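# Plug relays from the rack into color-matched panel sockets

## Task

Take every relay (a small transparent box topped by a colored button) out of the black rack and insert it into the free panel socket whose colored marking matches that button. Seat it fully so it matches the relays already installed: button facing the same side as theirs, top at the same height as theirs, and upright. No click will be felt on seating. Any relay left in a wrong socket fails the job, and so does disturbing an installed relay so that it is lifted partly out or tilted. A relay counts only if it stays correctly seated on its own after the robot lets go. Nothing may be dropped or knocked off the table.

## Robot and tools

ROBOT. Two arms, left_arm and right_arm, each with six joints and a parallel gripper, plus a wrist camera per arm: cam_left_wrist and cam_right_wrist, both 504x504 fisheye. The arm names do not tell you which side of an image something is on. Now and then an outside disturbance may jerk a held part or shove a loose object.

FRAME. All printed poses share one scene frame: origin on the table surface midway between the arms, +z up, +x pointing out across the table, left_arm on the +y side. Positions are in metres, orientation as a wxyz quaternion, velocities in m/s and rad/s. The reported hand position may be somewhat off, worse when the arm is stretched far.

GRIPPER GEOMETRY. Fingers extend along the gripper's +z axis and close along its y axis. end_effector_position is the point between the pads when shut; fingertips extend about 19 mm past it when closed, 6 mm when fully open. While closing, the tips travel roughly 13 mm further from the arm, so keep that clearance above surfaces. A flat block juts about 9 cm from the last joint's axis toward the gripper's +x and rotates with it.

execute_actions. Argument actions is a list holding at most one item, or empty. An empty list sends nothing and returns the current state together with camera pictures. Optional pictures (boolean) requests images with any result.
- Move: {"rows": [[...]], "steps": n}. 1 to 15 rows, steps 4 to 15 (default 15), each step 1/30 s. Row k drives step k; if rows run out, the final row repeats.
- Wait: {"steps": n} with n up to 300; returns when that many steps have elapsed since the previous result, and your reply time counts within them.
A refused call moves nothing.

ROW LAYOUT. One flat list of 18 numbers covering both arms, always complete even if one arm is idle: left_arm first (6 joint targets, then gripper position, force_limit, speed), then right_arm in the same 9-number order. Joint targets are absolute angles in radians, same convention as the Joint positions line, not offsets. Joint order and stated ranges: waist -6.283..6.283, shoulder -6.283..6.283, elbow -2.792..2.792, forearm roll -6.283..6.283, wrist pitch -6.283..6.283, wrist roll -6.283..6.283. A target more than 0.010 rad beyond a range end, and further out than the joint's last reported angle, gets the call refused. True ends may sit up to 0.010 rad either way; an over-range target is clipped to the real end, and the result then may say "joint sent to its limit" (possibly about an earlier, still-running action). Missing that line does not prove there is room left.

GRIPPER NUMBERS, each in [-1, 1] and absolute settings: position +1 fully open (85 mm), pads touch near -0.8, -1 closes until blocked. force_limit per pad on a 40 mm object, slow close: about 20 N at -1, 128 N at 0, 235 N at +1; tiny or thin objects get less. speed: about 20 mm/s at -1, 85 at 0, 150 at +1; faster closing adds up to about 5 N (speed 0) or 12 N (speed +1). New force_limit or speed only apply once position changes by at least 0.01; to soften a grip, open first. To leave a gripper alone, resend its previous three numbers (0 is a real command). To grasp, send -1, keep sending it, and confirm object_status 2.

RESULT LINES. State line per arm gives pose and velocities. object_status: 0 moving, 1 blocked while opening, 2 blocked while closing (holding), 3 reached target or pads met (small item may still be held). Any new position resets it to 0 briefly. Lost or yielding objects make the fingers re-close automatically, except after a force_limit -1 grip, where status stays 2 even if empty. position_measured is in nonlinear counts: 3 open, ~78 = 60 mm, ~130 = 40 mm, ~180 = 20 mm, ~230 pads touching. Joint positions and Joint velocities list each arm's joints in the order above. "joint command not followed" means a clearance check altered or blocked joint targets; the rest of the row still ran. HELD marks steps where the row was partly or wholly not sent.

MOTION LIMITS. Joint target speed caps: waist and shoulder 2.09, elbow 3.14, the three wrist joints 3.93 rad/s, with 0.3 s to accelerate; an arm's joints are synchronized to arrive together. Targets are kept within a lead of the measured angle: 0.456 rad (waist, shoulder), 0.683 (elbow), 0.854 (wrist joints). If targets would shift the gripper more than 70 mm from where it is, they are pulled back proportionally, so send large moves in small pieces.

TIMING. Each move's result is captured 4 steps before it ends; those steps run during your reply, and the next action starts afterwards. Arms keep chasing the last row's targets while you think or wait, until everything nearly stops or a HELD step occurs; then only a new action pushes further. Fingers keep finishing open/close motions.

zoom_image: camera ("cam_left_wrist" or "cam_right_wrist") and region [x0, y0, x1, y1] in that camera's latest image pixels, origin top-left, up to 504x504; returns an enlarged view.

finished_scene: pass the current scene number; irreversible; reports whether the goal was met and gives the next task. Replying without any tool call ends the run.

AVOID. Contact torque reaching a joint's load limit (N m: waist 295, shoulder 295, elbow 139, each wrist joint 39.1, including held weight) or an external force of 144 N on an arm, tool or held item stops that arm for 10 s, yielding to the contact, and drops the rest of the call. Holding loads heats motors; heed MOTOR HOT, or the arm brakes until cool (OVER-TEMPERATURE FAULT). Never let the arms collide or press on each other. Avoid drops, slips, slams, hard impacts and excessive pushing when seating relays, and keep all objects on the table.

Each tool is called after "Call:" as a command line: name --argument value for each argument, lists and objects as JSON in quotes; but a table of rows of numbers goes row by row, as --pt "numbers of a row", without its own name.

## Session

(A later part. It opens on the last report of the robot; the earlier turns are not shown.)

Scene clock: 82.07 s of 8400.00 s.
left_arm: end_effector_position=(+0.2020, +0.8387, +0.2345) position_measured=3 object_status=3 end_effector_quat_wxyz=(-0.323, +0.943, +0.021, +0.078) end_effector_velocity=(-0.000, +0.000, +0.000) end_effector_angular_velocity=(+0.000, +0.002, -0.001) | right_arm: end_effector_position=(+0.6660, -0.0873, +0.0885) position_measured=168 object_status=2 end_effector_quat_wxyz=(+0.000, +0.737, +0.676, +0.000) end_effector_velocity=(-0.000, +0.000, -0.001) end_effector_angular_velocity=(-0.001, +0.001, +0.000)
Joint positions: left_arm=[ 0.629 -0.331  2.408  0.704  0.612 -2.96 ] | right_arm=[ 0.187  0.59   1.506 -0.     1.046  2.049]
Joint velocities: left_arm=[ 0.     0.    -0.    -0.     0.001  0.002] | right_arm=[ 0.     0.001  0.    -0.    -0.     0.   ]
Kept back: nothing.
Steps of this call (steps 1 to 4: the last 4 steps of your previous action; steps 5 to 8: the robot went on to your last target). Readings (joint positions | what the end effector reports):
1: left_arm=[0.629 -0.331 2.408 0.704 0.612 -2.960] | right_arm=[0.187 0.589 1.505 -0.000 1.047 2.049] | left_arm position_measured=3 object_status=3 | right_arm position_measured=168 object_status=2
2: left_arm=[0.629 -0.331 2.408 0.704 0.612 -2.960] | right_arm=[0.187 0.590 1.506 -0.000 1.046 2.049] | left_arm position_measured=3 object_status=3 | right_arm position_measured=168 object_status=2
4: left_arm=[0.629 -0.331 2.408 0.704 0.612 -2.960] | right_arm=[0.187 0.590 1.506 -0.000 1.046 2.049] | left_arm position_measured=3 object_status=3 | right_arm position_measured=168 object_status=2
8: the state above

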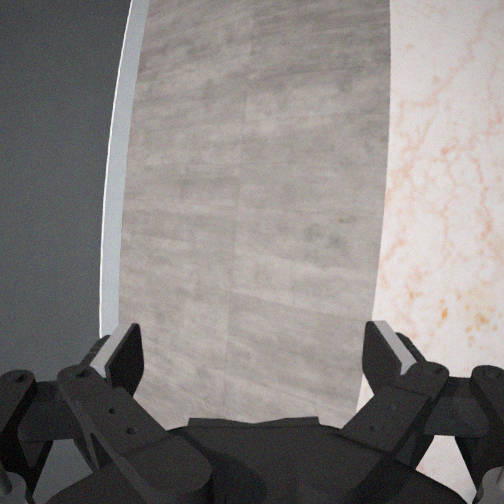

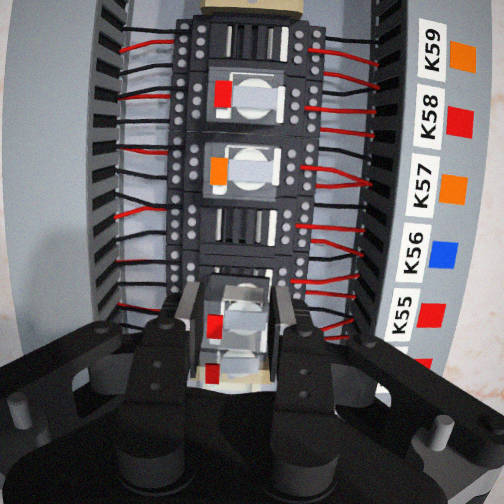

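Call:
execute_actions --actions '[{"rows":[[0.629,-0.331,2.408,0.704,0.612,-2.96,1,0,0,0.187,0.5904,1.5062,0,1.0449,2.049,-1,-0.5,0],[0.629,-0.331,2.408,0.704,0.612,-2.96,1,0,0,0.187,0.591,1.5067,0,1.0438,2.049,-1,-0.5,0],[0.629,-0.331,2.408,0.704,0.612,-2.96,1,0,0,0.187,0.5916,1.5072,0,1.0427,2.049,-1,-0.5,0],[0.629,-0.331,2.408,0.704,0.612,-2.96,1,0,0,0.187,0.5922,1.5077,0,1.0416,2.049,-1,-0.5,0],[0.629,-0.331,2.408,0.704,0.612,-2.96,1,0,0,0.187,0.5928,1.5083,0,1.0405,2.049,-1,-0.5,0],[0.629,-0.331,2.408,0.704,0.612,-2.96,1,0,0,0.187,0.5934,1.5088,0,1.0394,2.049,-1,-0.5,0],[0.629,-0.331,2.408,0.704,0.612,-2.96,1,0,0,0.187,0.594,1.5093,0,1.0383,2.049,-1,-0.5,0],[0.629,-0.331,2.408,0.704,0.612,-2.96,1,0,0,0.187,0.5946,1.5098,0,1.0372,2.049,-1,-0.5,0],[0.629,-0.331,2.408,0.704,0.612,-2.96,1,0,0,0.187,0.5952,1.5103,0,1.0361,2.049,-1,-0.5,0]],"steps":15}]'

Call:
execute_actions --actions '[{"steps":8}]' --pictures true

Scene clock: 82.63 s of 8400.00 s.
left_arm: end_effector_position=(+0.2020, +0.8387, +0.2345) position_measured=3 object_status=3 end_effector_quat_wxyz=(-0.323, +0.943, +0.021, +0.078) end_effector_velocity=(-0.001, +0.001, +0.000) end_effector_angular_velocity=(+0.000, -0.000, +0.003) | right_arm: end_effector_position=(+0.6661, -0.0872, +0.0825) position_measured=168 object_status=2 end_effector_quat_wxyz=(+0.000, +0.737, +0.676, +0.000) end_effector_velocity=(-0.001, -0.001, -0.004) end_effector_angular_velocity=(-0.001, +0.003, -0.000)
Joint positions: left_arm=[ 0.629 -0.331  2.408  0.704  0.612 -2.96 ] | right_arm=[ 0.187  0.595  1.51  -0.     1.036  2.049]
Joint velocities: left_arm=[ 0.002  0.    -0.001  0.     0.001 -0.   ] | right_arm=[-0.     0.003  0.003  0.    -0.003 -0.   ]
Steps of this call (steps 1 to 6: the robot went on to your last target; steps 7 to 17: the first 11 steps of this action). Readings (joint positions | what the end effector reports):
7: left_arm=[0.629 -0.331 2.408 0.704 0.612 -2.960] | right_arm=[0.187 0.590 1.506 -0.000 1.046 2.049] | left_arm position_measured=3 object_status=3 | right_arm position_measured=168 object_status=2
8: left_arm=[0.629 -0.331 2.408 0.704 0.612 -2.960] | right_arm=[0.187 0.590 1.506 -0.000 1.045 2.049] | left_arm position_measured=3 object_status=3 | right_arm position_measured=168 object_status=2
10: left_arm=[0.629 -0.331 2.408 0.704 0.612 -2.960] | right_arm=[0.187 0.591 1.507 -0.000 1.043 2.049] | left_arm position_measured=3 object_status=3 | right_arm position_measured=168 object_status=2
14: left_arm=[0.629 -0.331 2.408 0.704 0.612 -2.960] | right_arm=[0.187 0.593 1.509 -0.000 1.039 2.049] | left_arm position_measured=3 object_status=3 | right_arm position_measured=168 object_status=2
17: the state above

Scene clock: 82.90 s of 8400.00 s.
left_arm: end_effector_position=(+0.2020, +0.8387, +0.2345) position_measured=3 object_status=3 end_effector_quat_wxyz=(-0.323, +0.943, +0.021, +0.078) end_effector_velocity=(+0.000, -0.000, -0.001) end_effector_angular_velocity=(-0.000, +0.000, -0.001) | right_arm: end_effector_position=(+0.6660, -0.0873, +0.0820) position_measured=168 object_status=2 end_effector_quat_wxyz=(+0.000, +0.737, +0.676, +0.000) end_effector_velocity=(-0.000, -0.000, -0.001) end_effector_angular_velocity=(-0.000, +0.002, -0.000)
Joint positions: left_arm=[ 0.629 -0.331  2.408  0.704  0.612 -2.96 ] | right_arm=[0.187 0.595 1.51  0.    1.036 2.049]
Joint velocities: left_arm=[-0.     0.     0.001  0.    -0.001  0.   ] | right_arm=[-0.     0.002  0.     0.    -0.    -0.   ]
Kept back: nothing.
Steps of this call (steps 1 to 4: the last 4 steps of your previous action; steps 5 to 8: the robot went on to your last target). Readings (joint positions | what the end effector reports):
1: left_arm=[0.629 -0.331 2.408 0.704 0.612 -2.960] | right_arm=[0.187 0.595 1.510 -0.000 1.036 2.049] | left_arm position_measured=3 object_status=3 | right_arm position_measured=168 object_status=2
2: left_arm=[0.629 -0.331 2.408 0.704 0.612 -2.960] | right_arm=[0.187 0.595 1.510 -0.000 1.036 2.049] | left_arm position_measured=3 object_status=3 | right_arm position_measured=168 object_status=2
4: left_arm=[0.629 -0.331 2.408 0.704 0.612 -2.960] | right_arm=[0.187 0.595 1.510 -0.000 1.036 2.049] | left_arm position_measured=3 object_status=3 | right_arm position_measured=168 object_status=2
8: the state above

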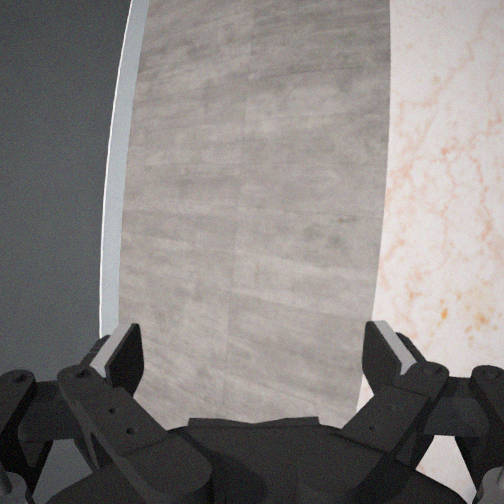

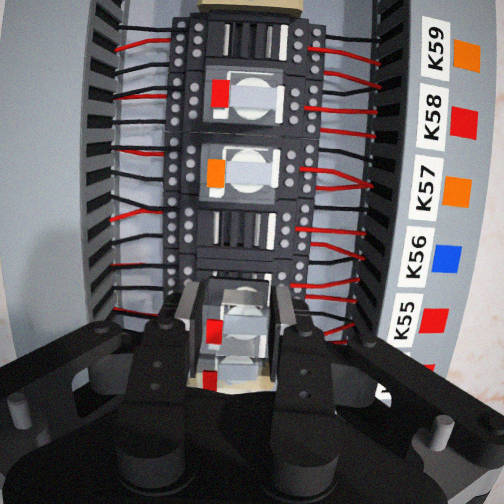

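Call:
execute_actions --actions '[{"rows":[[0.629,-0.331,2.408,0.704,0.612,-2.96,1,0,0,0.187,0.5952,1.5103,0,1.0361,2.049,0,-0.5,1],[0.629,-0.331,2.408,0.704,0.612,-2.96,1,0,0,0.187,0.5952,1.5103,0,1.0361,2.049,0,-0.5,1],[0.629,-0.331,2.408,0.704,0.612,-2.96,1,0,0,0.187,0.5952,1.5103,0,1.0361,2.049,0,-0.5,1],[0.629,-0.331,2.408,0.704,0.612,-2.96,1,0,0,0.187,0.5952,1.5103,0,1.0361,2.049,0,-0.5,1],[0.629,-0.331,2.408,0.704,0.612,-2.96,1,0,0,0.187,0.5952,1.5103,0,1.0361,2.049,0,-0.5,1],[0.629,-0.331,2.408,0.704,0.612,-2.96,1,0,0,0.187,0.5952,1.5103,0,1.0361,2.049,0,-0.5,1],[0.629,-0.331,2.408,0.704,0.612,-2.96,1,0,0,0.187,0.5952,1.5103,0,1.0361,2.049,0,-0.5,1],[0.629,-0.331,2.408,0.704,0.612,-2.96,1,0,0,0.187,0.575,1.492,0,1.0746,2.049,0,-0.5,1],[0.629,-0.331,2.408,0.704,0.612,-2.96,1,0,0,0.187,0.55,1.465,0,1.1265,2.049,0,-0.5,1]],"steps":15}]'

Call:
execute_actions --actions '[{"rows":[[0.629,-0.331,2.408,0.704,0.612,-2.96,1,0,0,0.174,0.59,1.39,0,1.161,3.604,1,-0.5,1],[0.629,-0.331,2.408,0.704,0.612,-2.96,1,0,0,0.174,0.59,1.39,0,1.161,3.604,1,-0.5,1],[0.629,-0.331,2.408,0.704,0.612,-2.96,1,0,0,0.174,0.59,1.39,0,1.161,3.604,1,-0.5,1],[0.629,-0.331,2.408,0.704,0.612,-2.96,1,0,0,0.174,0.59,1.39,0,1.161,3.604,1,-0.5,1],[0.629,-0.331,2.408,0.704,0.612,-2.96,1,0,0,0.174,0.6168,1.3571,0,1.1677,3.604,1,-0.5,1]],"steps":15}]'

Call:
execute_actions --actions '[{"steps":14}]' --pictures true

Call:
zoom_image --camera "cam_right_wrist" --region '[130, 250, 370, 390]'

Scene clock: 85.47 s of 8400.00 s.
left_arm: end_effector_position=(+0.2020, +0.8387, +0.2345) position_measured=3 object_status=3 end_effector_quat_wxyz=(-0.323, +0.943, +0.021, +0.078) end_effector_velocity=(+0.000, -0.000, +0.000) end_effector_angular_velocity=(-0.000, +0.000, +0.000) | right_arm: end_effector_position=(+0.6664, -0.0871, +0.1192) position_measured=129 object_status=0 end_effector_quat_wxyz=(-0.000, +0.737, +0.676, -0.001) end_effector_velocity=(+0.034, +0.015, +0.616) end_effector_angular_velocity=(+0.045, -0.103, -0.001)
Joint positions: left_arm=[ 0.629 -0.331  2.408  0.704  0.612 -2.96 ] | right_arm=[ 0.187  0.567  1.482 -0.     1.094  2.049]
Joint velocities: left_arm=[-0.001 -0.    -0.    -0.     0.001 -0.   ] | right_arm=[ 0.    -0.454 -0.483  0.002  0.825  0.   ]
Steps of this call (steps 1 to 15: the robot went on to your last target; steps 16 to 66: nothing new was sent; steps 67 to 77: the first 11 steps of this action). Readings (joint positions | what the end effector reports):
67: left_arm=[0.629 -0.331 2.408 0.704 0.612 -2.960] | right_arm=[0.187 0.595 1.510 0.000 1.036 2.049] | left_arm position_measured=3 object_status=3 | right_arm position_measured=168 object_status=0
68: left_arm=[0.629 -0.331 2.408 0.704 0.612 -2.960] | right_arm=[0.187 0.595 1.510 0.000 1.036 2.049] | left_arm position_measured=3 object_status=3 | right_arm position_measured=168 object_status=0
70: left_arm=[0.629 -0.331 2.408 0.704 0.612 -2.960] | right_arm=[0.187 0.597 1.511 0.000 1.037 2.049] | left_arm position_measured=3 object_status=3 | right_arm position_measured=152 object_status=0
74: left_arm=[0.629 -0.331 2.408 0.704 0.612 -2.960] | right_arm=[0.187 0.596 1.510 0.000 1.037 2.049] | left_arm position_measured=3 object_status=3 | right_arm position_measured=130 object_status=0
77: the state above

Scene clock: 85.97 s of 8400.00 s.
left_arm: end_effector_position=(+0.2020, +0.8387, +0.2345) position_measured=3 object_status=3 end_effector_quat_wxyz=(-0.323, +0.943, +0.021, +0.078) end_effector_velocity=(-0.001, -0.000, -0.001) end_effector_angular_velocity=(-0.000, +0.001, -0.000) | right_arm: end_effector_position=(+0.6936, -0.0841, +0.1428) position_measured=23 object_status=0 end_effector_quat_wxyz=(+0.000, +0.927, +0.374, +0.000) end_effector_velocity=(+0.119, +0.022, -0.023) end_effector_angular_velocity=(-0.002, +0.011, -3.842)
Joint positions: left_arm=[ 0.629 -0.331  2.408  0.704  0.612 -2.96 ] | right_arm=[ 0.178  0.588  1.4   -0.     1.153  2.757]
Joint velocities: left_arm=[ 0.    -0.     0.001 -0.     0.     0.001] | right_arm=[-0.028  0.196 -0.283 -0.001  0.098  3.815]
Steps of this call (steps 1 to 4: the last 4 steps of your previous action; steps 5 to 15: the first 11 steps of this action). Readings (joint positions | what the end effector reports):
5: left_arm=[0.629 -0.331 2.408 0.704 0.612 -2.960] | right_arm=[0.187 0.550 1.465 0.000 1.126 2.049] | left_arm position_measured=3 object_status=3 | right_arm position_measured=129 object_status=0
6: left_arm=[0.629 -0.331 2.408 0.704 0.612 -2.960] | right_arm=[0.187 0.550 1.465 0.000 1.127 2.056] | left_arm position_measured=3 object_status=3 | right_arm position_measured=128 object_status=0
8: left_arm=[0.629 -0.331 2.408 0.704 0.612 -2.960] | right_arm=[0.186 0.553 1.460 0.000 1.129 2.112] | left_arm position_measured=3 object_status=3 | right_arm position_measured=111 object_status=0
12: left_arm=[0.629 -0.331 2.408 0.704 0.612 -2.960] | right_arm=[0.182 0.567 1.433 0.000 1.141 2.398] | left_arm position_measured=3 object_status=3 | right_arm position_measured=62 object_status=0
15: the state above

Scene clock: 86.43 s of 8400.00 s.
left_arm: end_effector_position=(+0.2020, +0.8387, +0.2345) position_measured=3 object_status=3 end_effector_quat_wxyz=(-0.323, +0.943, +0.021, +0.078) end_effector_velocity=(-0.001, +0.000, -0.000) end_effector_angular_velocity=(+0.000, +0.002, -0.000) | right_arm: end_effector_position=(+0.7115, -0.0808, +0.1398) position_measured=3 object_status=3 end_effector_quat_wxyz=(+0.000, +0.999, -0.042, +0.000) end_effector_velocity=(+0.000, -0.000, +0.000) end_effector_angular_velocity=(+0.000, -0.001, -0.003)
Joint positions: left_arm=[ 0.629 -0.331  2.408  0.704  0.612 -2.96 ] | right_arm=[ 0.174  0.617  1.357 -0.     1.168  3.604]
Joint velocities: left_arm=[ 0.001  0.    -0.     0.     0.001  0.002] | right_arm=[-0.    -0.    -0.001 -0.     0.     0.003]
Kept back: nothing.
Steps of this call (steps 1 to 4: the last 4 steps of your previous action; steps 5 to 14: the robot went on to your last target). Readings (joint positions | what the end effector reports):
1: left_arm=[0.629 -0.331 2.408 0.704 0.612 -2.960] | right_arm=[0.177 0.594 1.391 -0.000 1.156 2.886] | left_arm position_measured=3 object_status=3 | right_arm position_measured=13 object_status=0
2: left_arm=[0.629 -0.331 2.408 0.704 0.612 -2.960] | right_arm=[0.177 0.599 1.384 -0.000 1.158 3.013] | left_arm position_measured=3 object_status=3 | right_arm position_measured=8 object_status=0
4: left_arm=[0.629 -0.331 2.408 0.704 0.612 -2.960] | right_arm=[0.176 0.606 1.373 -0.000 1.162 3.244] | left_arm position_measured=3 object_status=3 | right_arm position_measured=4 object_status=0
8: left_arm=[0.629 -0.331 2.408 0.704 0.612 -2.960] | right_arm=[0.174 0.615 1.360 -0.000 1.167 3.536] | left_arm position_measured=3 object_status=3 | right_arm position_measured=3 object_status=0
14: the state above

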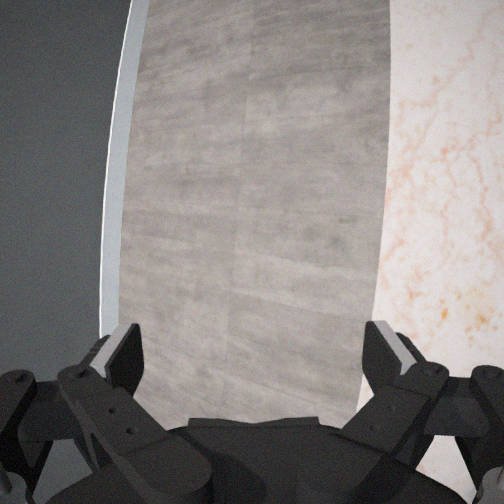

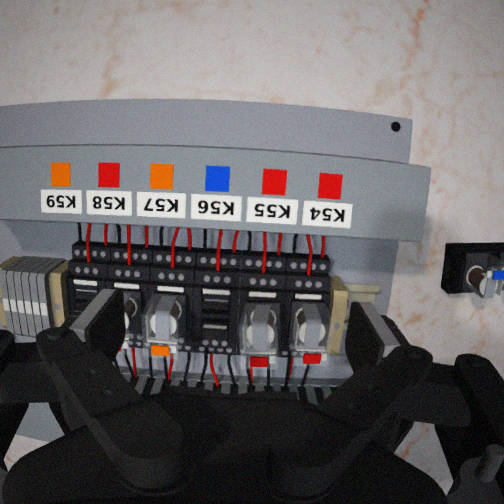

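Region (130, 250, 370, 390) of cam_right_wrist's 504x504 image, scaled by 2.100, with more detail than that image has; it fills the top 294 rows of this view, and the rest is white.

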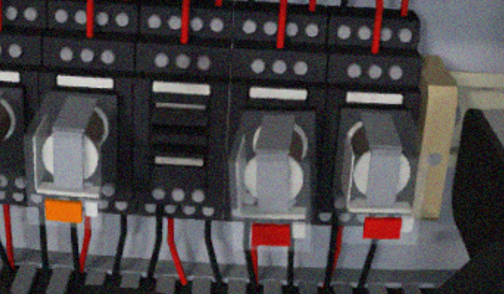

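Call:
execute_actions --actions '[{"rows":[[0.629,-0.331,2.408,0.704,0.612,-2.96,1,0,0,0.1885,0.55,1.465,0,1.1265,2.05,-1,-0.5,1]],"steps":15}]'

Call:
execute_actions --actions '[{"rows":[[0.629,-0.331,2.408,0.704,0.612,-2.96,1,0,0,0.1885,0.55,1.465,0,1.1265,2.05,-1,-0.5,1],[0.629,-0.331,2.408,0.704,0.612,-2.96,1,0,0,0.1885,0.55,1.465,0,1.1265,2.05,-1,-0.5,1],[0.629,-0.331,2.408,0.704,0.612,-2.96,1,0,0,0.1885,0.55,1.465,0,1.1265,2.05,-1,-0.5,1],[0.629,-0.331,2.408,0.704,0.612,-2.96,1,0,0,0.1885,0.55,1.465,0,1.1265,2.05,-1,-0.5,1],[0.629,-0.331,2.408,0.704,0.612,-2.96,1,0,0,0.1885,0.55,1.465,0,1.1265,2.05,-1,-0.5,1],[0.629,-0.331,2.408,0.704,0.612,-2.96,1,0,0,0.1885,0.55,1.465,0,1.1265,2.05,-1,-0.5,1],[0.629,-0.331,2.408,0.704,0.612,-2.96,1,0,0,0.1885,0.562,1.478,0,1.1016,2.05,-1,-0.5,1],[0.629,-0.331,2.408,0.704,0.612,-2.96,1,0,0,0.1885,0.572,1.489,0,1.0806,2.05,-1,-0.5,1],[0.629,-0.331,2.408,0.704,0.612,-2.96,1,0,0,0.1885,0.577,1.494,0,1.0706,2.05,-1,-0.5,1],[0.629,-0.331,2.408,0.704,0.612,-2.96,1,0,0,0.1885,0.581,1.498,0,1.0626,2.05,-1,-0.5,1]],"steps":15}]'

Call:
execute_actions --actions '[{"rows":[[0.629,-0.331,2.408,0.704,0.612,-2.96,1,0,0,0.1885,0.5818,1.4987,0,1.061,2.05,-1,-0.5,1],[0.629,-0.331,2.408,0.704,0.612,-2.96,1,0,0,0.1885,0.5826,1.4994,0,1.0595,2.05,-1,-0.5,1],[0.629,-0.331,2.408,0.704,0.612,-2.96,1,0,0,0.1885,0.5834,1.5001,0,1.058,2.05,-1,-0.5,1],[0.629,-0.331,2.408,0.704,0.612,-2.96,1,0,0,0.1885,0.5842,1.5008,0,1.0565,2.05,-1,-0.5,1],[0.629,-0.331,2.408,0.704,0.612,-2.96,1,0,0,0.1885,0.585,1.5015,0,1.055,2.05,-1,-0.5,1],[0.629,-0.331,2.408,0.704,0.612,-2.96,1,0,0,0.1885,0.5858,1.5022,0,1.0535,2.05,-1,-0.5,1],[0.629,-0.331,2.408,0.704,0.612,-2.96,1,0,0,0.1885,0.5866,1.5029,0,1.052,2.05,-1,-0.5,1],[0.629,-0.331,2.408,0.704,0.612,-2.96,1,0,0,0.1885,0.5874,1.5036,0,1.0505,2.05,-1,-0.5,1],[0.629,-0.331,2.408,0.704,0.612,-2.96,1,0,0,0.1885,0.5882,1.5043,0,1.049,2.05,-1,-0.5,1],[0.629,-0.331,2.408,0.704,0.612,-2.96,1,0,0,0.1885,0.5885,1.5046,0,1.0485,2.05,-1,-0.5,1]],"steps":15}]'

Call:
execute_actions --actions '[{"rows":[[0.629,-0.331,2.408,0.704,0.612,-2.96,1,0,0,0.1885,0.5885,1.5046,0,1.0485,2.05,-1,-0.5,1],[0.629,-0.331,2.408,0.704,0.612,-2.96,1,0,0,0.1885,0.5885,1.5046,0,1.0485,2.05,-1,-0.5,1],[0.629,-0.331,2.408,0.704,0.612,-2.96,1,0,0,0.1885,0.575,1.492,0,1.0746,2.05,-1,-0.5,1],[0.629,-0.331,2.408,0.704,0.612,-2.96,1,0,0,0.1885,0.55,1.465,0,1.1265,2.05,1,-0.5,1],[0.629,-0.331,2.408,0.704,0.612,-2.96,1,0,0,0.1885,0.55,1.465,0,1.1265,2.05,1,-0.5,1],[0.629,-0.331,2.408,0.704,0.612,-2.96,1,0,0,0.1885,0.55,1.465,0,1.1265,2.05,1,-0.5,1],[0.629,-0.331,2.408,0.704,0.612,-2.96,1,0,0,0.1885,0.55,1.465,0,1.1265,2.05,1,-0.5,1],[0.629,-0.331,2.408,0.704,0.612,-2.96,1,0,0,0.174,0.59,1.39,0,1.161,3.604,1,-0.5,1]],"steps":15}]'

Call:
execute_actions --actions '[{"rows":[[0.629,-0.331,2.408,0.704,0.612,-2.96,1,0,0,0.174,0.59,1.39,0,1.161,3.604,1,-0.5,1],[0.629,-0.331,2.408,0.704,0.612,-2.96,1,0,0,0.174,0.6168,1.3571,0,1.1677,3.604,1,-0.5,1]],"steps":15}]'

Call:
execute_actions --actions '[{"steps":10}]' --pictures true

Call:
zoom_image --camera "cam_right_wrist" --region '[130, 250, 370, 390]'

Scene clock: 87.67 s of 8400.00 s.
left_arm: end_effector_position=(+0.2020, +0.8387, +0.2345) position_measured=3 object_status=3 end_effector_quat_wxyz=(-0.323, +0.943, +0.021, +0.078) end_effector_velocity=(-0.001, +0.000, +0.000) end_effector_angular_velocity=(-0.000, +0.002, +0.002) | right_arm: end_effector_position=(+0.6805, -0.0841, +0.1412) position_measured=109 object_status=0 end_effector_quat_wxyz=(+0.000, +0.950, +0.311, -0.000) end_effector_velocity=(-0.098, -0.012, +0.004) end_effector_angular_velocity=(+0.001, -0.002, +3.846)
Joint positions: left_arm=[ 0.629 -0.331  2.408  0.704  0.612 -2.96 ] | right_arm=[ 0.184  0.571  1.43  -0.     1.14   2.896]
Joint velocities: left_arm=[ 0.001  0.    -0.001  0.     0.002  0.   ] | right_arm=[ 0.031 -0.143  0.23  -0.    -0.089 -3.814]
Steps of this call (steps 1 to 26: the robot went on to your last target; steps 27 to 37: the first 11 steps of this action). Readings (joint positions | what the end effector reports):
27: left_arm=[0.629 -0.331 2.408 0.704 0.612 -2.960] | right_arm=[0.174 0.617 1.357 -0.000 1.168 3.604] | left_arm position_measured=3 object_status=3 | right_arm position_measured=3 object_status=0
28: left_arm=[0.629 -0.331 2.408 0.704 0.612 -2.960] | right_arm=[0.174 0.617 1.358 -0.000 1.168 3.597] | left_arm position_measured=3 object_status=3 | right_arm position_measured=4 object_status=0
30: left_arm=[0.629 -0.331 2.408 0.704 0.612 -2.960] | right_arm=[0.175 0.613 1.365 -0.000 1.165 3.541] | left_arm position_measured=3 object_status=3 | right_arm position_measured=20 object_status=0
34: left_arm=[0.629 -0.331 2.408 0.704 0.612 -2.960] | right_arm=[0.180 0.590 1.400 -0.000 1.151 3.255] | left_arm position_measured=3 object_status=3 | right_arm position_measured=70 object_status=0
37: the state above

Scene clock: 88.17 s of 8400.00 s.
left_arm: end_effector_position=(+0.2020, +0.8387, +0.2345) position_measured=3 object_status=3 end_effector_quat_wxyz=(-0.323, +0.943, +0.021, +0.078) end_effector_velocity=(+0.000, -0.000, +0.000) end_effector_angular_velocity=(+0.001, -0.001, -0.001) | right_arm: end_effector_position=(+0.6652, -0.0862, +0.1036) position_measured=231 object_status=3 end_effector_quat_wxyz=(-0.000, +0.737, +0.676, -0.000) end_effector_velocity=(+0.006, +0.002, -0.198) end_effector_angular_velocity=(+0.005, -0.013, +0.002)
Joint positions: left_arm=[ 0.629 -0.331  2.408  0.704  0.612 -2.96 ] | right_arm=[ 0.189  0.578  1.495 -0.     1.069  2.05 ]
Joint velocities: left_arm=[-0.001 -0.001 -0.     0.    -0.     0.   ] | right_arm=[-0.001  0.156  0.139 -0.    -0.309 -0.002]
Steps of this call (steps 1 to 4: the last 4 steps of your previous action; steps 5 to 15: the first 11 steps of this action). Readings (joint positions | what the end effector reports):
5: left_arm=[0.629 -0.331 2.408 0.704 0.612 -2.960] | right_arm=[0.187 0.556 1.456 -0.000 1.130 2.315] | left_arm position_measured=3 object_status=3 | right_arm position_measured=175 object_status=0
6: left_arm=[0.629 -0.331 2.408 0.704 0.612 -2.960] | right_arm=[0.188 0.554 1.459 -0.000 1.129 2.235] | left_arm position_measured=3 object_status=3 | right_arm position_measured=189 object_status=0
8: left_arm=[0.629 -0.331 2.408 0.704 0.612 -2.960] | right_arm=[0.188 0.551 1.463 -0.000 1.127 2.118] | left_arm position_measured=3 object_status=3 | right_arm position_measured=215 object_status=0
12: left_arm=[0.629 -0.331 2.408 0.704 0.612 -2.960] | right_arm=[0.189 0.553 1.468 -0.000 1.119 2.051] | left_arm position_measured=3 object_status=3 | right_arm position_measured=231 object_status=0
15: the state above

Scene clock: 88.67 s of 8400.00 s.
left_arm: end_effector_position=(+0.2020, +0.8387, +0.2345) position_measured=3 object_status=3 end_effector_quat_wxyz=(-0.323, +0.943, +0.021, +0.078) end_effector_velocity=(-0.001, +0.001, +0.000) end_effector_angular_velocity=(+0.000, -0.000, +0.002) | right_arm: end_effector_position=(+0.6658, -0.0859, +0.0909) position_measured=231 object_status=3 end_effector_quat_wxyz=(+0.000, +0.737, +0.676, +0.001) end_effector_velocity=(+0.000, -0.000, -0.005) end_effector_angular_velocity=(+0.002, -0.003, -0.001)
Joint positions: left_arm=[ 0.629 -0.331  2.408  0.704  0.612 -2.96 ] | right_arm=[0.189 0.588 1.504 0.    1.049 2.05 ]
Joint velocities: left_arm=[ 0.002 -0.    -0.    -0.     0.     0.   ] | right_arm=[-0.001  0.003  0.006  0.001 -0.012 -0.   ]
Steps of this call (steps 1 to 4: the last 4 steps of your previous action; steps 5 to 15: the first 11 steps of this action). Readings (joint positions | what the end effector reports):
5: left_arm=[0.629 -0.331 2.408 0.704 0.612 -2.960] | right_arm=[0.189 0.581 1.498 -0.000 1.063 2.050] | left_arm position_measured=3 object_status=3 | right_arm position_measured=231 object_status=3
6: left_arm=[0.629 -0.331 2.408 0.704 0.612 -2.960] | right_arm=[0.189 0.581 1.498 -0.000 1.061 2.050] | left_arm position_measured=3 object_status=3 | right_arm position_measured=231 object_status=3
8: left_arm=[0.629 -0.331 2.408 0.704 0.612 -2.960] | right_arm=[0.189 0.583 1.500 -0.000 1.058 2.050] | left_arm position_measured=3 object_status=3 | right_arm position_measured=231 object_status=3
12: left_arm=[0.629 -0.331 2.408 0.704 0.612 -2.960] | right_arm=[0.189 0.586 1.503 -0.000 1.052 2.050] | left_arm position_measured=3 object_status=3 | right_arm position_measured=231 object_status=3
15: the state above

Scene clock: 89.17 s of 8400.00 s.
left_arm: end_effector_position=(+0.2020, +0.8387, +0.2345) position_measured=3 object_status=3 end_effector_quat_wxyz=(-0.323, +0.943, +0.021, +0.078) end_effector_velocity=(-0.000, +0.000, -0.000) end_effector_angular_velocity=(-0.000, +0.000, +0.001) | right_arm: end_effector_position=(+0.6678, -0.0860, +0.1399) position_measured=164 object_status=0 end_effector_quat_wxyz=(-0.000, +0.758, +0.652, -0.001) end_effector_velocity=(+0.050, +0.000, -0.011) end_effector_angular_velocity=(-0.011, +0.016, -1.269)
Joint positions: left_arm=[ 0.629 -0.331  2.408  0.704  0.612 -2.96 ] | right_arm=[0.188 0.555 1.46  0.    1.129 2.113]
Joint velocities: left_arm=[ 0.001  0.     0.    -0.     0.    -0.   ] | right_arm=[-0.022  0.083 -0.116 -0.001  0.052  1.248]
Steps of this call (steps 1 to 4: the last 4 steps of your previous action; steps 5 to 15: the first 11 steps of this action). Readings (joint positions | what the end effector reports):
5: left_arm=[0.629 -0.331 2.408 0.704 0.612 -2.960] | right_arm=[0.189 0.588 1.504 0.000 1.048 2.050] | left_arm position_measured=3 object_status=3 | right_arm position_measured=231 object_status=3
6: left_arm=[0.629 -0.331 2.408 0.704 0.612 -2.960] | right_arm=[0.189 0.588 1.504 0.000 1.048 2.050] | left_arm position_measured=3 object_status=3 | right_arm position_measured=231 object_status=3
8: left_arm=[0.629 -0.331 2.408 0.704 0.612 -2.960] | right_arm=[0.188 0.586 1.502 0.000 1.055 2.050] | left_arm position_measured=3 object_status=3 | right_arm position_measured=231 object_status=0
12: left_arm=[0.629 -0.331 2.408 0.704 0.612 -2.960] | right_arm=[0.188 0.550 1.465 0.000 1.125 2.050] | left_arm position_measured=3 object_status=3 | right_arm position_measured=203 object_status=0
15: the state above

Scene clock: 89.67 s of 8400.00 s.
left_arm: end_effector_position=(+0.2020, +0.8387, +0.2345) position_measured=3 object_status=3 end_effector_quat_wxyz=(-0.323, +0.943, +0.021, +0.078) end_effector_velocity=(-0.001, +0.000, +0.000) end_effector_angular_velocity=(-0.000, -0.001, +0.003) | right_arm: end_effector_position=(+0.7099, -0.0811, +0.1407) position_measured=4 object_status=0 end_effector_quat_wxyz=(-0.000, +1.000, -0.008, +0.000) end_effector_velocity=(+0.035, +0.008, -0.014) end_effector_angular_velocity=(-0.002, +0.006, -1.299)
Joint positions: left_arm=[ 0.629 -0.331  2.408  0.704  0.612 -2.96 ] | right_arm=[ 0.174  0.613  1.361 -0.     1.167  3.536]
Joint velocities: left_arm=[ 0.001 -0.001  0.     0.     0.001 -0.002] | right_arm=[-0.006  0.065 -0.082 -0.     0.023  1.292]
Steps of this call (steps 1 to 4: the last 4 steps of your previous action; steps 5 to 15: the first 11 steps of this action). Readings (joint positions | what the end effector reports):
5: left_arm=[0.629 -0.331 2.408 0.704 0.612 -2.960] | right_arm=[0.181 0.574 1.427 -0.000 1.144 2.507] | left_arm position_measured=3 object_status=3 | right_arm position_measured=98 object_status=0
6: left_arm=[0.629 -0.331 2.408 0.704 0.612 -2.960] | right_arm=[0.180 0.577 1.420 -0.000 1.147 2.628] | left_arm position_measured=3 object_status=3 | right_arm position_measured=85 object_status=0
8: left_arm=[0.629 -0.331 2.408 0.704 0.612 -2.960] | right_arm=[0.178 0.584 1.405 -0.000 1.154 2.887] | left_arm position_measured=3 object_status=3 | right_arm position_measured=59 object_status=0
12: left_arm=[0.629 -0.331 2.408 0.704 0.612 -2.960] | right_arm=[0.175 0.604 1.374 -0.000 1.163 3.339] | left_arm position_measured=3 object_status=3 | right_arm position_measured=12 object_status=0
15: the state above

Scene clock: 90.00 s of 8400.00 s.
left_arm: end_effector_position=(+0.2020, +0.8387, +0.2345) position_measured=3 object_status=3 end_effector_quat_wxyz=(-0.323, +0.943, +0.021, +0.078) end_effector_velocity=(+0.000, +0.000, +0.000) end_effector_angular_velocity=(+0.001, -0.002, +0.001) | right_arm: end_effector_position=(+0.7115, -0.0808, +0.1398) position_measured=3 object_status=3 end_effector_quat_wxyz=(+0.000, +0.999, -0.042, -0.000) end_effector_velocity=(-0.000, +0.000, -0.000) end_effector_angular_velocity=(-0.001, +0.000, +0.000)
Joint positions: left_arm=[ 0.629 -0.331  2.408  0.704  0.612 -2.96 ] | right_arm=[ 0.174  0.617  1.357 -0.     1.168  3.604]
Joint velocities: left_arm=[ 0.    -0.    -0.     0.    -0.    -0.001] | right_arm=[ 0.     0.    -0.    -0.001  0.     0.001]
Kept back: nothing.
Steps of this call (steps 1 to 4: the last 4 steps of your previous action; steps 5 to 10: the robot went on to your last target). Readings (joint positions | what the end effector reports):
1: left_arm=[0.629 -0.331 2.408 0.704 0.612 -2.960] | right_arm=[0.174 0.615 1.359 -0.000 1.167 3.572] | left_arm position_measured=3 object_status=3 | right_arm position_measured=4 object_status=0
2: left_arm=[0.629 -0.331 2.408 0.704 0.612 -2.960] | right_arm=[0.174 0.616 1.358 -0.000 1.168 3.594] | left_arm position_measured=3 object_status=3 | right_arm position_measured=3 object_status=0
4: left_arm=[0.629 -0.331 2.408 0.704 0.612 -2.960] | right_arm=[0.174 0.617 1.357 -0.000 1.168 3.603] | left_arm position_measured=3 object_status=3 | right_arm position_measured=3 object_status=0
8: left_arm=[0.629 -0.331 2.408 0.704 0.612 -2.960] | right_arm=[0.174 0.617 1.357 -0.000 1.168 3.604] | left_arm position_measured=3 object_status=3 | right_arm position_measured=3 object_status=3
10: the state above

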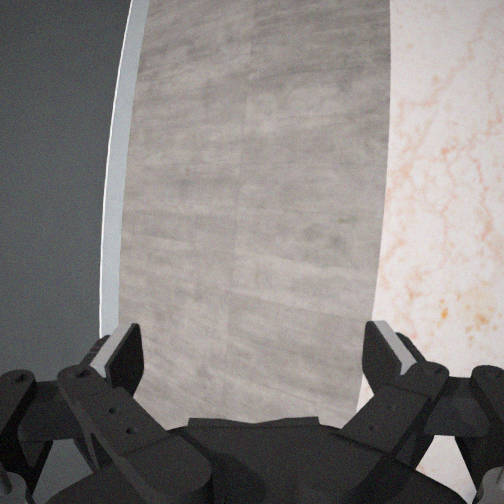

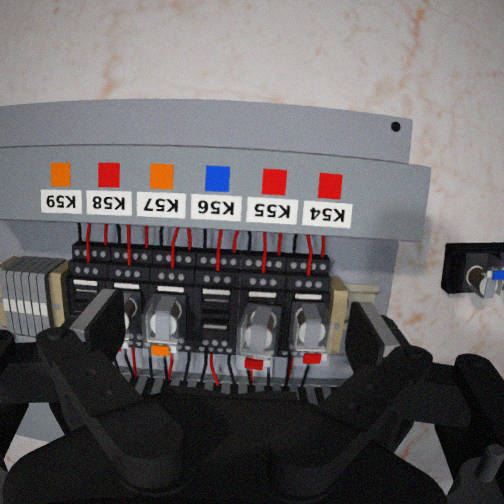

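Region (130, 250, 370, 390) of cam_right_wrist's 504x504 image, scaled by 2.100, with more detail than that image has; it fills the top 294 rows of this view, and the rest is white.

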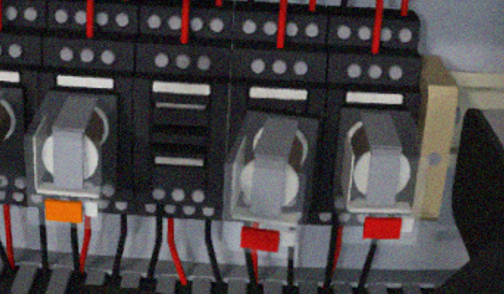

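Call:
execute_actions --actions '[{"rows":[[0.629,-0.331,2.408,0.704,0.612,-2.96,1,0,0,0.2745,0.59,1.36,-0.2,1.29,2.22,0,-0.2,1]],"steps":15}]'

Call:
execute_actions --actions '[{"rows":[[0.629,-0.331,2.408,0.704,0.612,-2.96,1,0,0,0.2745,0.59,1.36,-0.2,1.29,2.22,0,-0.2,1],[0.629,-0.331,2.408,0.704,0.612,-2.96,1,0,0,0.2745,0.59,1.36,-0.2,1.29,2.22,0,-0.2,1],[0.629,-0.331,2.408,0.704,0.612,-2.96,1,0,0,0.2745,0.59,1.36,-0.2,1.29,2.22,0,-0.2,1],[0.629,-0.331,2.408,0.704,0.612,-2.96,1,0,0,0.2745,0.622,1.372,-0.2,1.272,2.22,0,-0.2,1],[0.629,-0.331,2.408,0.704,0.612,-2.96,1,0,0,0.2745,0.622,1.372,-0.2,1.272,2.22,0,-0.2,1],[0.629,-0.331,2.408,0.704,0.612,-2.96,1,0,0,0.2745,0.622,1.372,-0.2,1.272,2.22,0,-0.2,1],[0.629,-0.331,2.408,0.704,0.612,-2.96,1,0,0,0.2723,0.6278,1.3822,-0.2003,1.2558,2.2178,0,-0.2,1],[0.629,-0.331,2.408,0.704,0.612,-2.96,1,0,0,0.2701,0.6337,1.3924,-0.2006,1.2396,2.2156,0,-0.2,1],[0.629,-0.331,2.408,0.704,0.612,-2.96,1,0,0,0.2679,0.6395,1.4027,-0.2008,1.2234,2.2135,0,-0.2,1],[0.629,-0.331,2.408,0.704,0.612,-2.96,1,0,0,0.2657,0.6454,1.4129,-0.2011,1.2072,2.2113,0,-0.2,1],[0.629,-0.331,2.408,0.704,0.612,-2.96,1,0,0,0.2646,0.6483,1.418,-0.2013,1.1991,2.2102,0,-0.2,1],[0.629,-0.331,2.408,0.704,0.612,-2.96,1,0,0,0.2635,0.6512,1.4231,-0.2014,1.191,2.2091,0,-0.2,1]],"steps":15}]'

Call:
execute_actions --actions '[{"steps":10}]' --pictures true

Scene clock: 91.40 s of 8400.00 s.
left_arm: end_effector_position=(+0.2020, +0.8387, +0.2345) position_measured=3 object_status=3 end_effector_quat_wxyz=(-0.323, +0.943, +0.021, +0.078) end_effector_velocity=(-0.000, +0.000, -0.000) end_effector_angular_velocity=(-0.000, +0.001, +0.001) | right_arm: end_effector_position=(+0.6797, -0.0724, +0.1577) position_measured=109 object_status=0 end_effector_quat_wxyz=(+0.067, +0.930, +0.360, -0.027) end_effector_velocity=(-0.093, +0.021, +0.066) end_effector_angular_velocity=(-0.453, +0.557, +4.108)
Joint positions: left_arm=[ 0.629 -0.331  2.408  0.704  0.612 -2.96 ] | right_arm=[ 0.242  0.599  1.359 -0.136  1.251  2.896]
Joint velocities: left_arm=[ 0.001  0.     0.    -0.    -0.     0.   ] | right_arm=[ 0.216 -0.057  0.007 -0.428  0.262 -3.803]
Steps of this call (steps 1 to 30: the robot went on to your last target; step 31: nothing new was sent; steps 32 to 42: the first 11 steps of this action). Readings (joint positions | what the end effector reports):
32: left_arm=[0.629 -0.331 2.408 0.704 0.612 -2.960] | right_arm=[0.174 0.617 1.357 -0.000 1.168 3.604] | left_arm position_measured=3 object_status=3 | right_arm position_measured=3 object_status=0
33: left_arm=[0.629 -0.331 2.408 0.704 0.612 -2.960] | right_arm=[0.175 0.617 1.357 -0.001 1.169 3.597] | left_arm position_measured=3 object_status=3 | right_arm position_measured=4 object_status=0
35: left_arm=[0.629 -0.331 2.408 0.704 0.612 -2.960] | right_arm=[0.181 0.615 1.357 -0.015 1.177 3.541] | left_arm position_measured=3 object_status=3 | right_arm position_measured=20 object_status=0
39: left_arm=[0.629 -0.331 2.408 0.704 0.612 -2.960] | right_arm=[0.214 0.606 1.358 -0.080 1.217 3.255] | left_arm position_measured=3 object_status=3 | right_arm position_measured=70 object_status=0
42: the state above

Scene clock: 91.90 s of 8400.00 s.
left_arm: end_effector_position=(+0.2020, +0.8387, +0.2345) position_measured=3 object_status=3 end_effector_quat_wxyz=(-0.323, +0.943, +0.021, +0.078) end_effector_velocity=(+0.001, -0.000, +0.000) end_effector_angular_velocity=(+0.001, +0.000, -0.003) | right_arm: end_effector_position=(+0.6652, -0.0756, +0.1023) position_measured=128 object_status=3 end_effector_quat_wxyz=(+0.075, +0.734, +0.670, -0.081) end_effector_velocity=(-0.008, -0.055, -0.290) end_effector_angular_velocity=(+0.028, +0.036, +0.084)
Joint positions: left_arm=[ 0.629 -0.331  2.408  0.704  0.612 -2.96 ] | right_arm=[ 0.267  0.641  1.405 -0.201  1.22   2.213]
Joint velocities: left_arm=[-0.002 -0.    -0.    -0.    -0.     0.002] | right_arm=[-0.062  0.167  0.289 -0.009 -0.457 -0.063]
Steps of this call (steps 1 to 4: the last 4 steps of your previous action; steps 5 to 15: the first 11 steps of this action). Readings (joint positions | what the end effector reports):
5: left_arm=[0.629 -0.331 2.408 0.704 0.612 -2.960] | right_arm=[0.268 0.592 1.360 -0.187 1.282 2.382] | left_arm position_measured=3 object_status=3 | right_arm position_measured=128 object_status=0
6: left_arm=[0.629 -0.331 2.408 0.704 0.612 -2.960] | right_arm=[0.271 0.591 1.360 -0.192 1.285 2.321] | left_arm position_measured=3 object_status=3 | right_arm position_measured=128 object_status=0
8: left_arm=[0.629 -0.331 2.408 0.704 0.612 -2.960] | right_arm=[0.274 0.590 1.360 -0.199 1.289 2.243] | left_arm position_measured=3 object_status=3 | right_arm position_measured=128 object_status=0
12: left_arm=[0.629 -0.331 2.408 0.704 0.612 -2.960] | right_arm=[0.274 0.624 1.377 -0.200 1.266 2.220] | left_arm position_measured=3 object_status=3 | right_arm position_measured=128 object_status=0
15: the state above

Scene clock: 92.23 s of 8400.00 s.
left_arm: end_effector_position=(+0.2020, +0.8387, +0.2345) position_measured=3 object_status=3 end_effector_quat_wxyz=(-0.323, +0.943, +0.021, +0.078) end_effector_velocity=(-0.001, +0.001, +0.001) end_effector_angular_velocity=(+0.001, -0.001, +0.002) | right_arm: end_effector_position=(+0.6646, -0.0792, +0.0838) position_measured=128 object_status=3 end_effector_quat_wxyz=(+0.074, +0.732, +0.673, -0.081) end_effector_velocity=(+0.000, -0.000, +0.001) end_effector_angular_velocity=(-0.000, -0.001, +0.000)
Joint positions: left_arm=[ 0.629 -0.331  2.408  0.704  0.612 -2.96 ] | right_arm=[ 0.263  0.651  1.423 -0.201  1.191  2.209]
Joint velocities: left_arm=[ 0.002 -0.    -0.001 -0.    -0.     0.   ] | right_arm=[-0.    -0.001  0.    -0.001 -0.    -0.   ]
Kept back: nothing.
Steps of this call (steps 1 to 4: the last 4 steps of your previous action; steps 5 to 10: the robot went on to your last target). Readings (joint positions | what the end effector reports):
1: left_arm=[0.629 -0.331 2.408 0.704 0.612 -2.960] | right_arm=[0.266 0.646 1.414 -0.201 1.207 2.211] | left_arm position_measured=3 object_status=3 | right_arm position_measured=128 object_status=3
2: left_arm=[0.629 -0.331 2.408 0.704 0.612 -2.960] | right_arm=[0.264 0.649 1.420 -0.201 1.196 2.210] | left_arm position_measured=3 object_status=3 | right_arm position_measured=128 object_status=3
4: left_arm=[0.629 -0.331 2.408 0.704 0.612 -2.960] | right_arm=[0.263 0.651 1.423 -0.201 1.191 2.209] | left_arm position_measured=3 object_status=3 | right_arm position_measured=128 object_status=3
8: left_arm=[0.629 -0.331 2.408 0.704 0.612 -2.960] | right_arm=[0.263 0.651 1.423 -0.201 1.191 2.209] | left_arm position_measured=3 object_status=3 | right_arm position_measured=128 object_status=3
10: the state above

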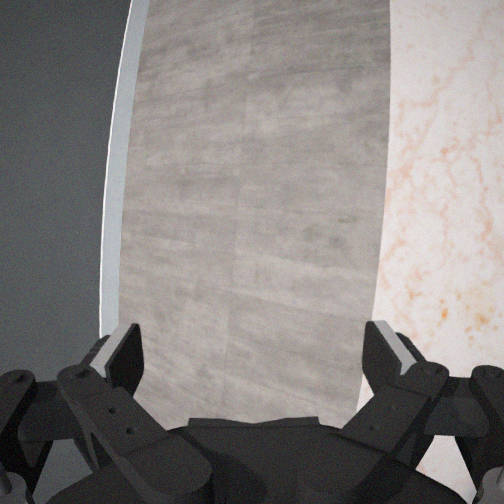

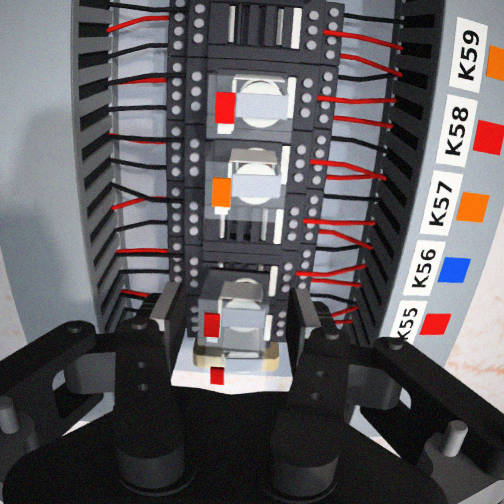

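Same as before. Grip, lift, straighten.

Call:
execute_actions --actions '[{"rows":[[0.629,-0.331,2.408,0.704,0.612,-2.96,1,0,0,0.2635,0.6512,1.4231,-0.2014,1.191,2.2091,-1,-0.2,0]],"steps":15}]'

Call:
execute_actions --actions '[{"rows":[[0.629,-0.331,2.408,0.704,0.612,-2.96,1,0,0,0.2646,0.6483,1.418,-0.2013,1.1991,2.2102,-1,-0.2,0],[0.629,-0.331,2.408,0.704,0.612,-2.96,1,0,0,0.2657,0.6454,1.4129,-0.2011,1.2072,2.2113,-1,-0.2,0],[0.629,-0.331,2.408,0.704,0.612,-2.96,1,0,0,0.2679,0.6395,1.4027,-0.2008,1.2234,2.2135,-1,-0.2,0],[0.629,-0.331,2.408,0.704,0.612,-2.96,1,0,0,0.2701,0.6337,1.3924,-0.2006,1.2396,2.2156,-1,-0.2,0],[0.629,-0.331,2.408,0.704,0.612,-2.96,1,0,0,0.2723,0.6278,1.3822,-0.2003,1.2558,2.2178,-1,-0.2,0],[0.629,-0.331,2.408,0.704,0.612,-2.96,1,0,0,0.2745,0.622,1.372,-0.2,1.272,2.22,-1,-0.2,0],[0.629,-0.331,2.408,0.704,0.612,-2.96,1,0,0,0.2745,0.622,1.372,-0.2,1.272,2.22,-1,-0.2,0],[0.629,-0.331,2.408,0.704,0.612,-2.96,1,0,0,0.1852,0.54,1.457,0,1.1446,2.047,-1,-0.2,0]],"steps":15}]'

Call:
execute_actions --actions '[{"steps":14}]' --pictures true

Call:
zoom_image --camera "cam_right_wrist" --region '[160, 230, 320, 390]'

Scene clock: 92.87 s of 8400.00 s.
left_arm: end_effector_position=(+0.2020, +0.8387, +0.2345) position_measured=3 object_status=3 end_effector_quat_wxyz=(-0.323, +0.943, +0.021, +0.078) end_effector_velocity=(-0.000, +0.000, +0.000) end_effector_angular_velocity=(+0.000, +0.001, +0.000) | right_arm: end_effector_position=(+0.6646, -0.0792, +0.0840) position_measured=170 object_status=0 end_effector_quat_wxyz=(+0.074, +0.732, +0.673, -0.081) end_effector_velocity=(+0.000, -0.000, +0.001) end_effector_angular_velocity=(+0.000, -0.001, -0.000)
Joint positions: left_arm=[ 0.629 -0.331  2.408  0.704  0.612 -2.96 ] | right_arm=[ 0.263  0.651  1.423 -0.201  1.191  2.209]
Joint velocities: left_arm=[ 0.     0.    -0.    -0.     0.001  0.   ] | right_arm=[-0.    -0.001  0.    -0.     0.    -0.   ]
Steps of this call (steps 1 to 8: the robot went on to your last target; steps 9 to 19: the first 11 steps of this action). Readings (joint positions | what the end effector reports):
9: left_arm=[0.629 -0.331 2.408 0.704 0.612 -2.960] | right_arm=[0.263 0.651 1.423 -0.201 1.191 2.209] | left_arm position_measured=3 object_status=3 | right_arm position_measured=128 object_status=0
10: left_arm=[0.629 -0.331 2.408 0.704 0.612 -2.960] | right_arm=[0.263 0.651 1.423 -0.201 1.191 2.209] | left_arm position_measured=3 object_status=3 | right_arm position_measured=129 object_status=0
12: left_arm=[0.629 -0.331 2.408 0.704 0.612 -2.960] | right_arm=[0.263 0.651 1.423 -0.201 1.191 2.209] | left_arm position_measured=3 object_status=3 | right_arm position_measured=138 object_status=0
16: left_arm=[0.629 -0.331 2.408 0.704 0.612 -2.960] | right_arm=[0.263 0.651 1.423 -0.201 1.191 2.209] | left_arm position_measured=3 object_status=3 | right_arm position_measured=166 object_status=0
19: the state above

Scene clock: 93.37 s of 8400.00 s.
left_arm: end_effector_position=(+0.2020, +0.8387, +0.2345) position_measured=3 object_status=3 end_effector_quat_wxyz=(-0.323, +0.943, +0.021, +0.078) end_effector_velocity=(-0.001, +0.000, -0.000) end_effector_angular_velocity=(-0.000, -0.000, +0.002) | right_arm: end_effector_position=(+0.6642, -0.0749, +0.1443) position_measured=170 object_status=2 end_effector_quat_wxyz=(+0.050, +0.737, +0.671, -0.057) end_effector_velocity=(-0.004, -0.114, +0.149) end_effector_angular_velocity=(+1.422, -0.034, +0.095)
Joint positions: left_arm=[ 0.629 -0.331  2.408  0.704  0.612 -2.96 ] | right_arm=[ 0.248  0.593  1.396 -0.136  1.238  2.167]
Joint velocities: left_arm=[ 0.001  0.     0.    -0.     0.    -0.001] | right_arm=[-0.551 -0.543  0.494  1.244 -0.747 -1.07 ]
Steps of this call (steps 1 to 4: the last 4 steps of your previous action; steps 5 to 15: the first 11 steps of this action). Readings (joint positions | what the end effector reports):
5: left_arm=[0.629 -0.331 2.408 0.704 0.612 -2.960] | right_arm=[0.264 0.651 1.423 -0.201 1.191 2.209] | left_arm position_measured=3 object_status=3 | right_arm position_measured=170 object_status=2
6: left_arm=[0.629 -0.331 2.408 0.704 0.612 -2.960] | right_arm=[0.264 0.650 1.421 -0.201 1.195 2.209] | left_arm position_measured=3 object_status=3 | right_arm position_measured=170 object_status=2
8: left_arm=[0.629 -0.331 2.408 0.704 0.612 -2.960] | right_arm=[0.267 0.643 1.409 -0.201 1.214 2.212] | left_arm position_measured=3 object_status=3 | right_arm position_measured=170 object_status=2
12: left_arm=[0.629 -0.331 2.408 0.704 0.612 -2.960] | right_arm=[0.274 0.622 1.373 -0.200 1.269 2.219] | left_arm position_measured=3 object_status=3 | right_arm position_measured=170 object_status=2
15: the state above

Scene clock: 93.83 s of 8400.00 s.
left_arm: end_effector_position=(+0.2020, +0.8387, +0.2345) position_measured=3 object_status=3 end_effector_quat_wxyz=(-0.323, +0.943, +0.021, +0.078) end_effector_velocity=(+0.000, -0.000, -0.000) end_effector_angular_velocity=(-0.000, -0.001, +0.000) | right_arm: end_effector_position=(+0.6658, -0.0889, +0.1542) position_measured=170 object_status=2 end_effector_quat_wxyz=(+0.000, +0.737, +0.676, +0.000) end_effector_velocity=(+0.000, -0.000, -0.000) end_effector_angular_velocity=(-0.000, +0.000, +0.000)
Joint positions: left_arm=[ 0.629 -0.331  2.408  0.704  0.612 -2.96 ] | right_arm=[ 0.185  0.54   1.457 -0.     1.145  2.047]
Joint velocities: left_arm=[-0.001 -0.     0.     0.     0.    -0.002] | right_arm=[-0.  0. -0. -0. -0. -0.]
Kept back: nothing.
Steps of this call (steps 1 to 4: the last 4 steps of your previous action; steps 5 to 14: the robot went on to your last target). Readings (joint positions | what the end effector reports):
1: left_arm=[0.629 -0.331 2.408 0.704 0.612 -2.960] | right_arm=[0.227 0.573 1.415 -0.089 1.208 2.126] | left_arm position_measured=3 object_status=3 | right_arm position_measured=170 object_status=2
2: left_arm=[0.629 -0.331 2.408 0.704 0.612 -2.960] | right_arm=[0.206 0.557 1.435 -0.047 1.179 2.088] | left_arm position_measured=3 object_status=3 | right_arm position_measured=170 object_status=2
4: left_arm=[0.629 -0.331 2.408 0.704 0.612 -2.960] | right_arm=[0.186 0.541 1.455 -0.004 1.147 2.050] | left_arm position_measured=3 object_status=3 | right_arm position_measured=170 object_status=2
8: left_arm=[0.629 -0.331 2.408 0.704 0.612 -2.960] | right_arm=[0.185 0.540 1.457 -0.000 1.145 2.047] | left_arm position_measured=3 object_status=3 | right_arm position_measured=170 object_status=2
14: the state above

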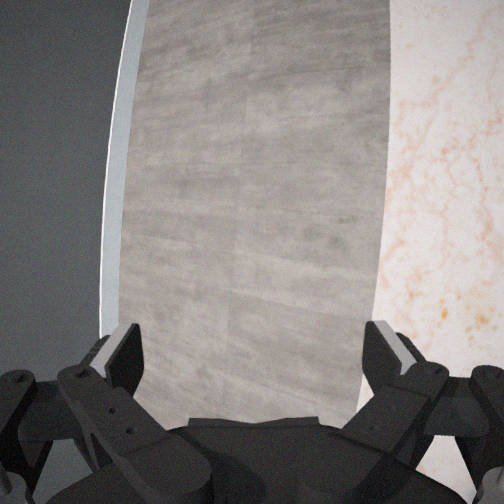

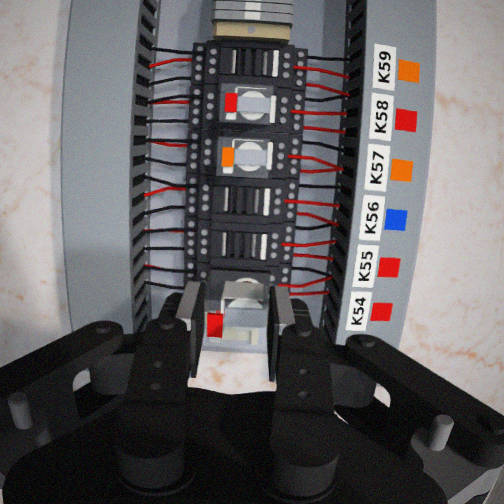

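Region (160, 230, 320, 390) of cam_right_wrist's 504x504 image, scaled by 3.150, with more detail than that image has.

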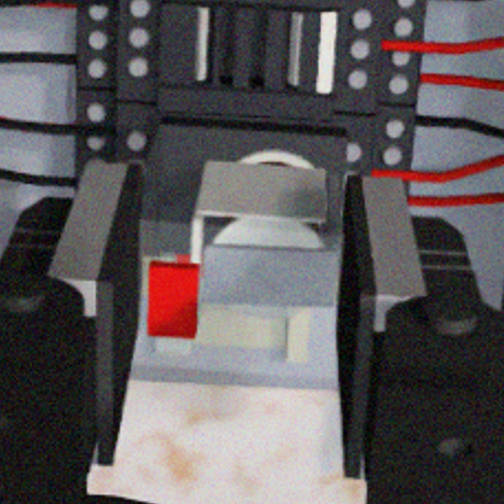

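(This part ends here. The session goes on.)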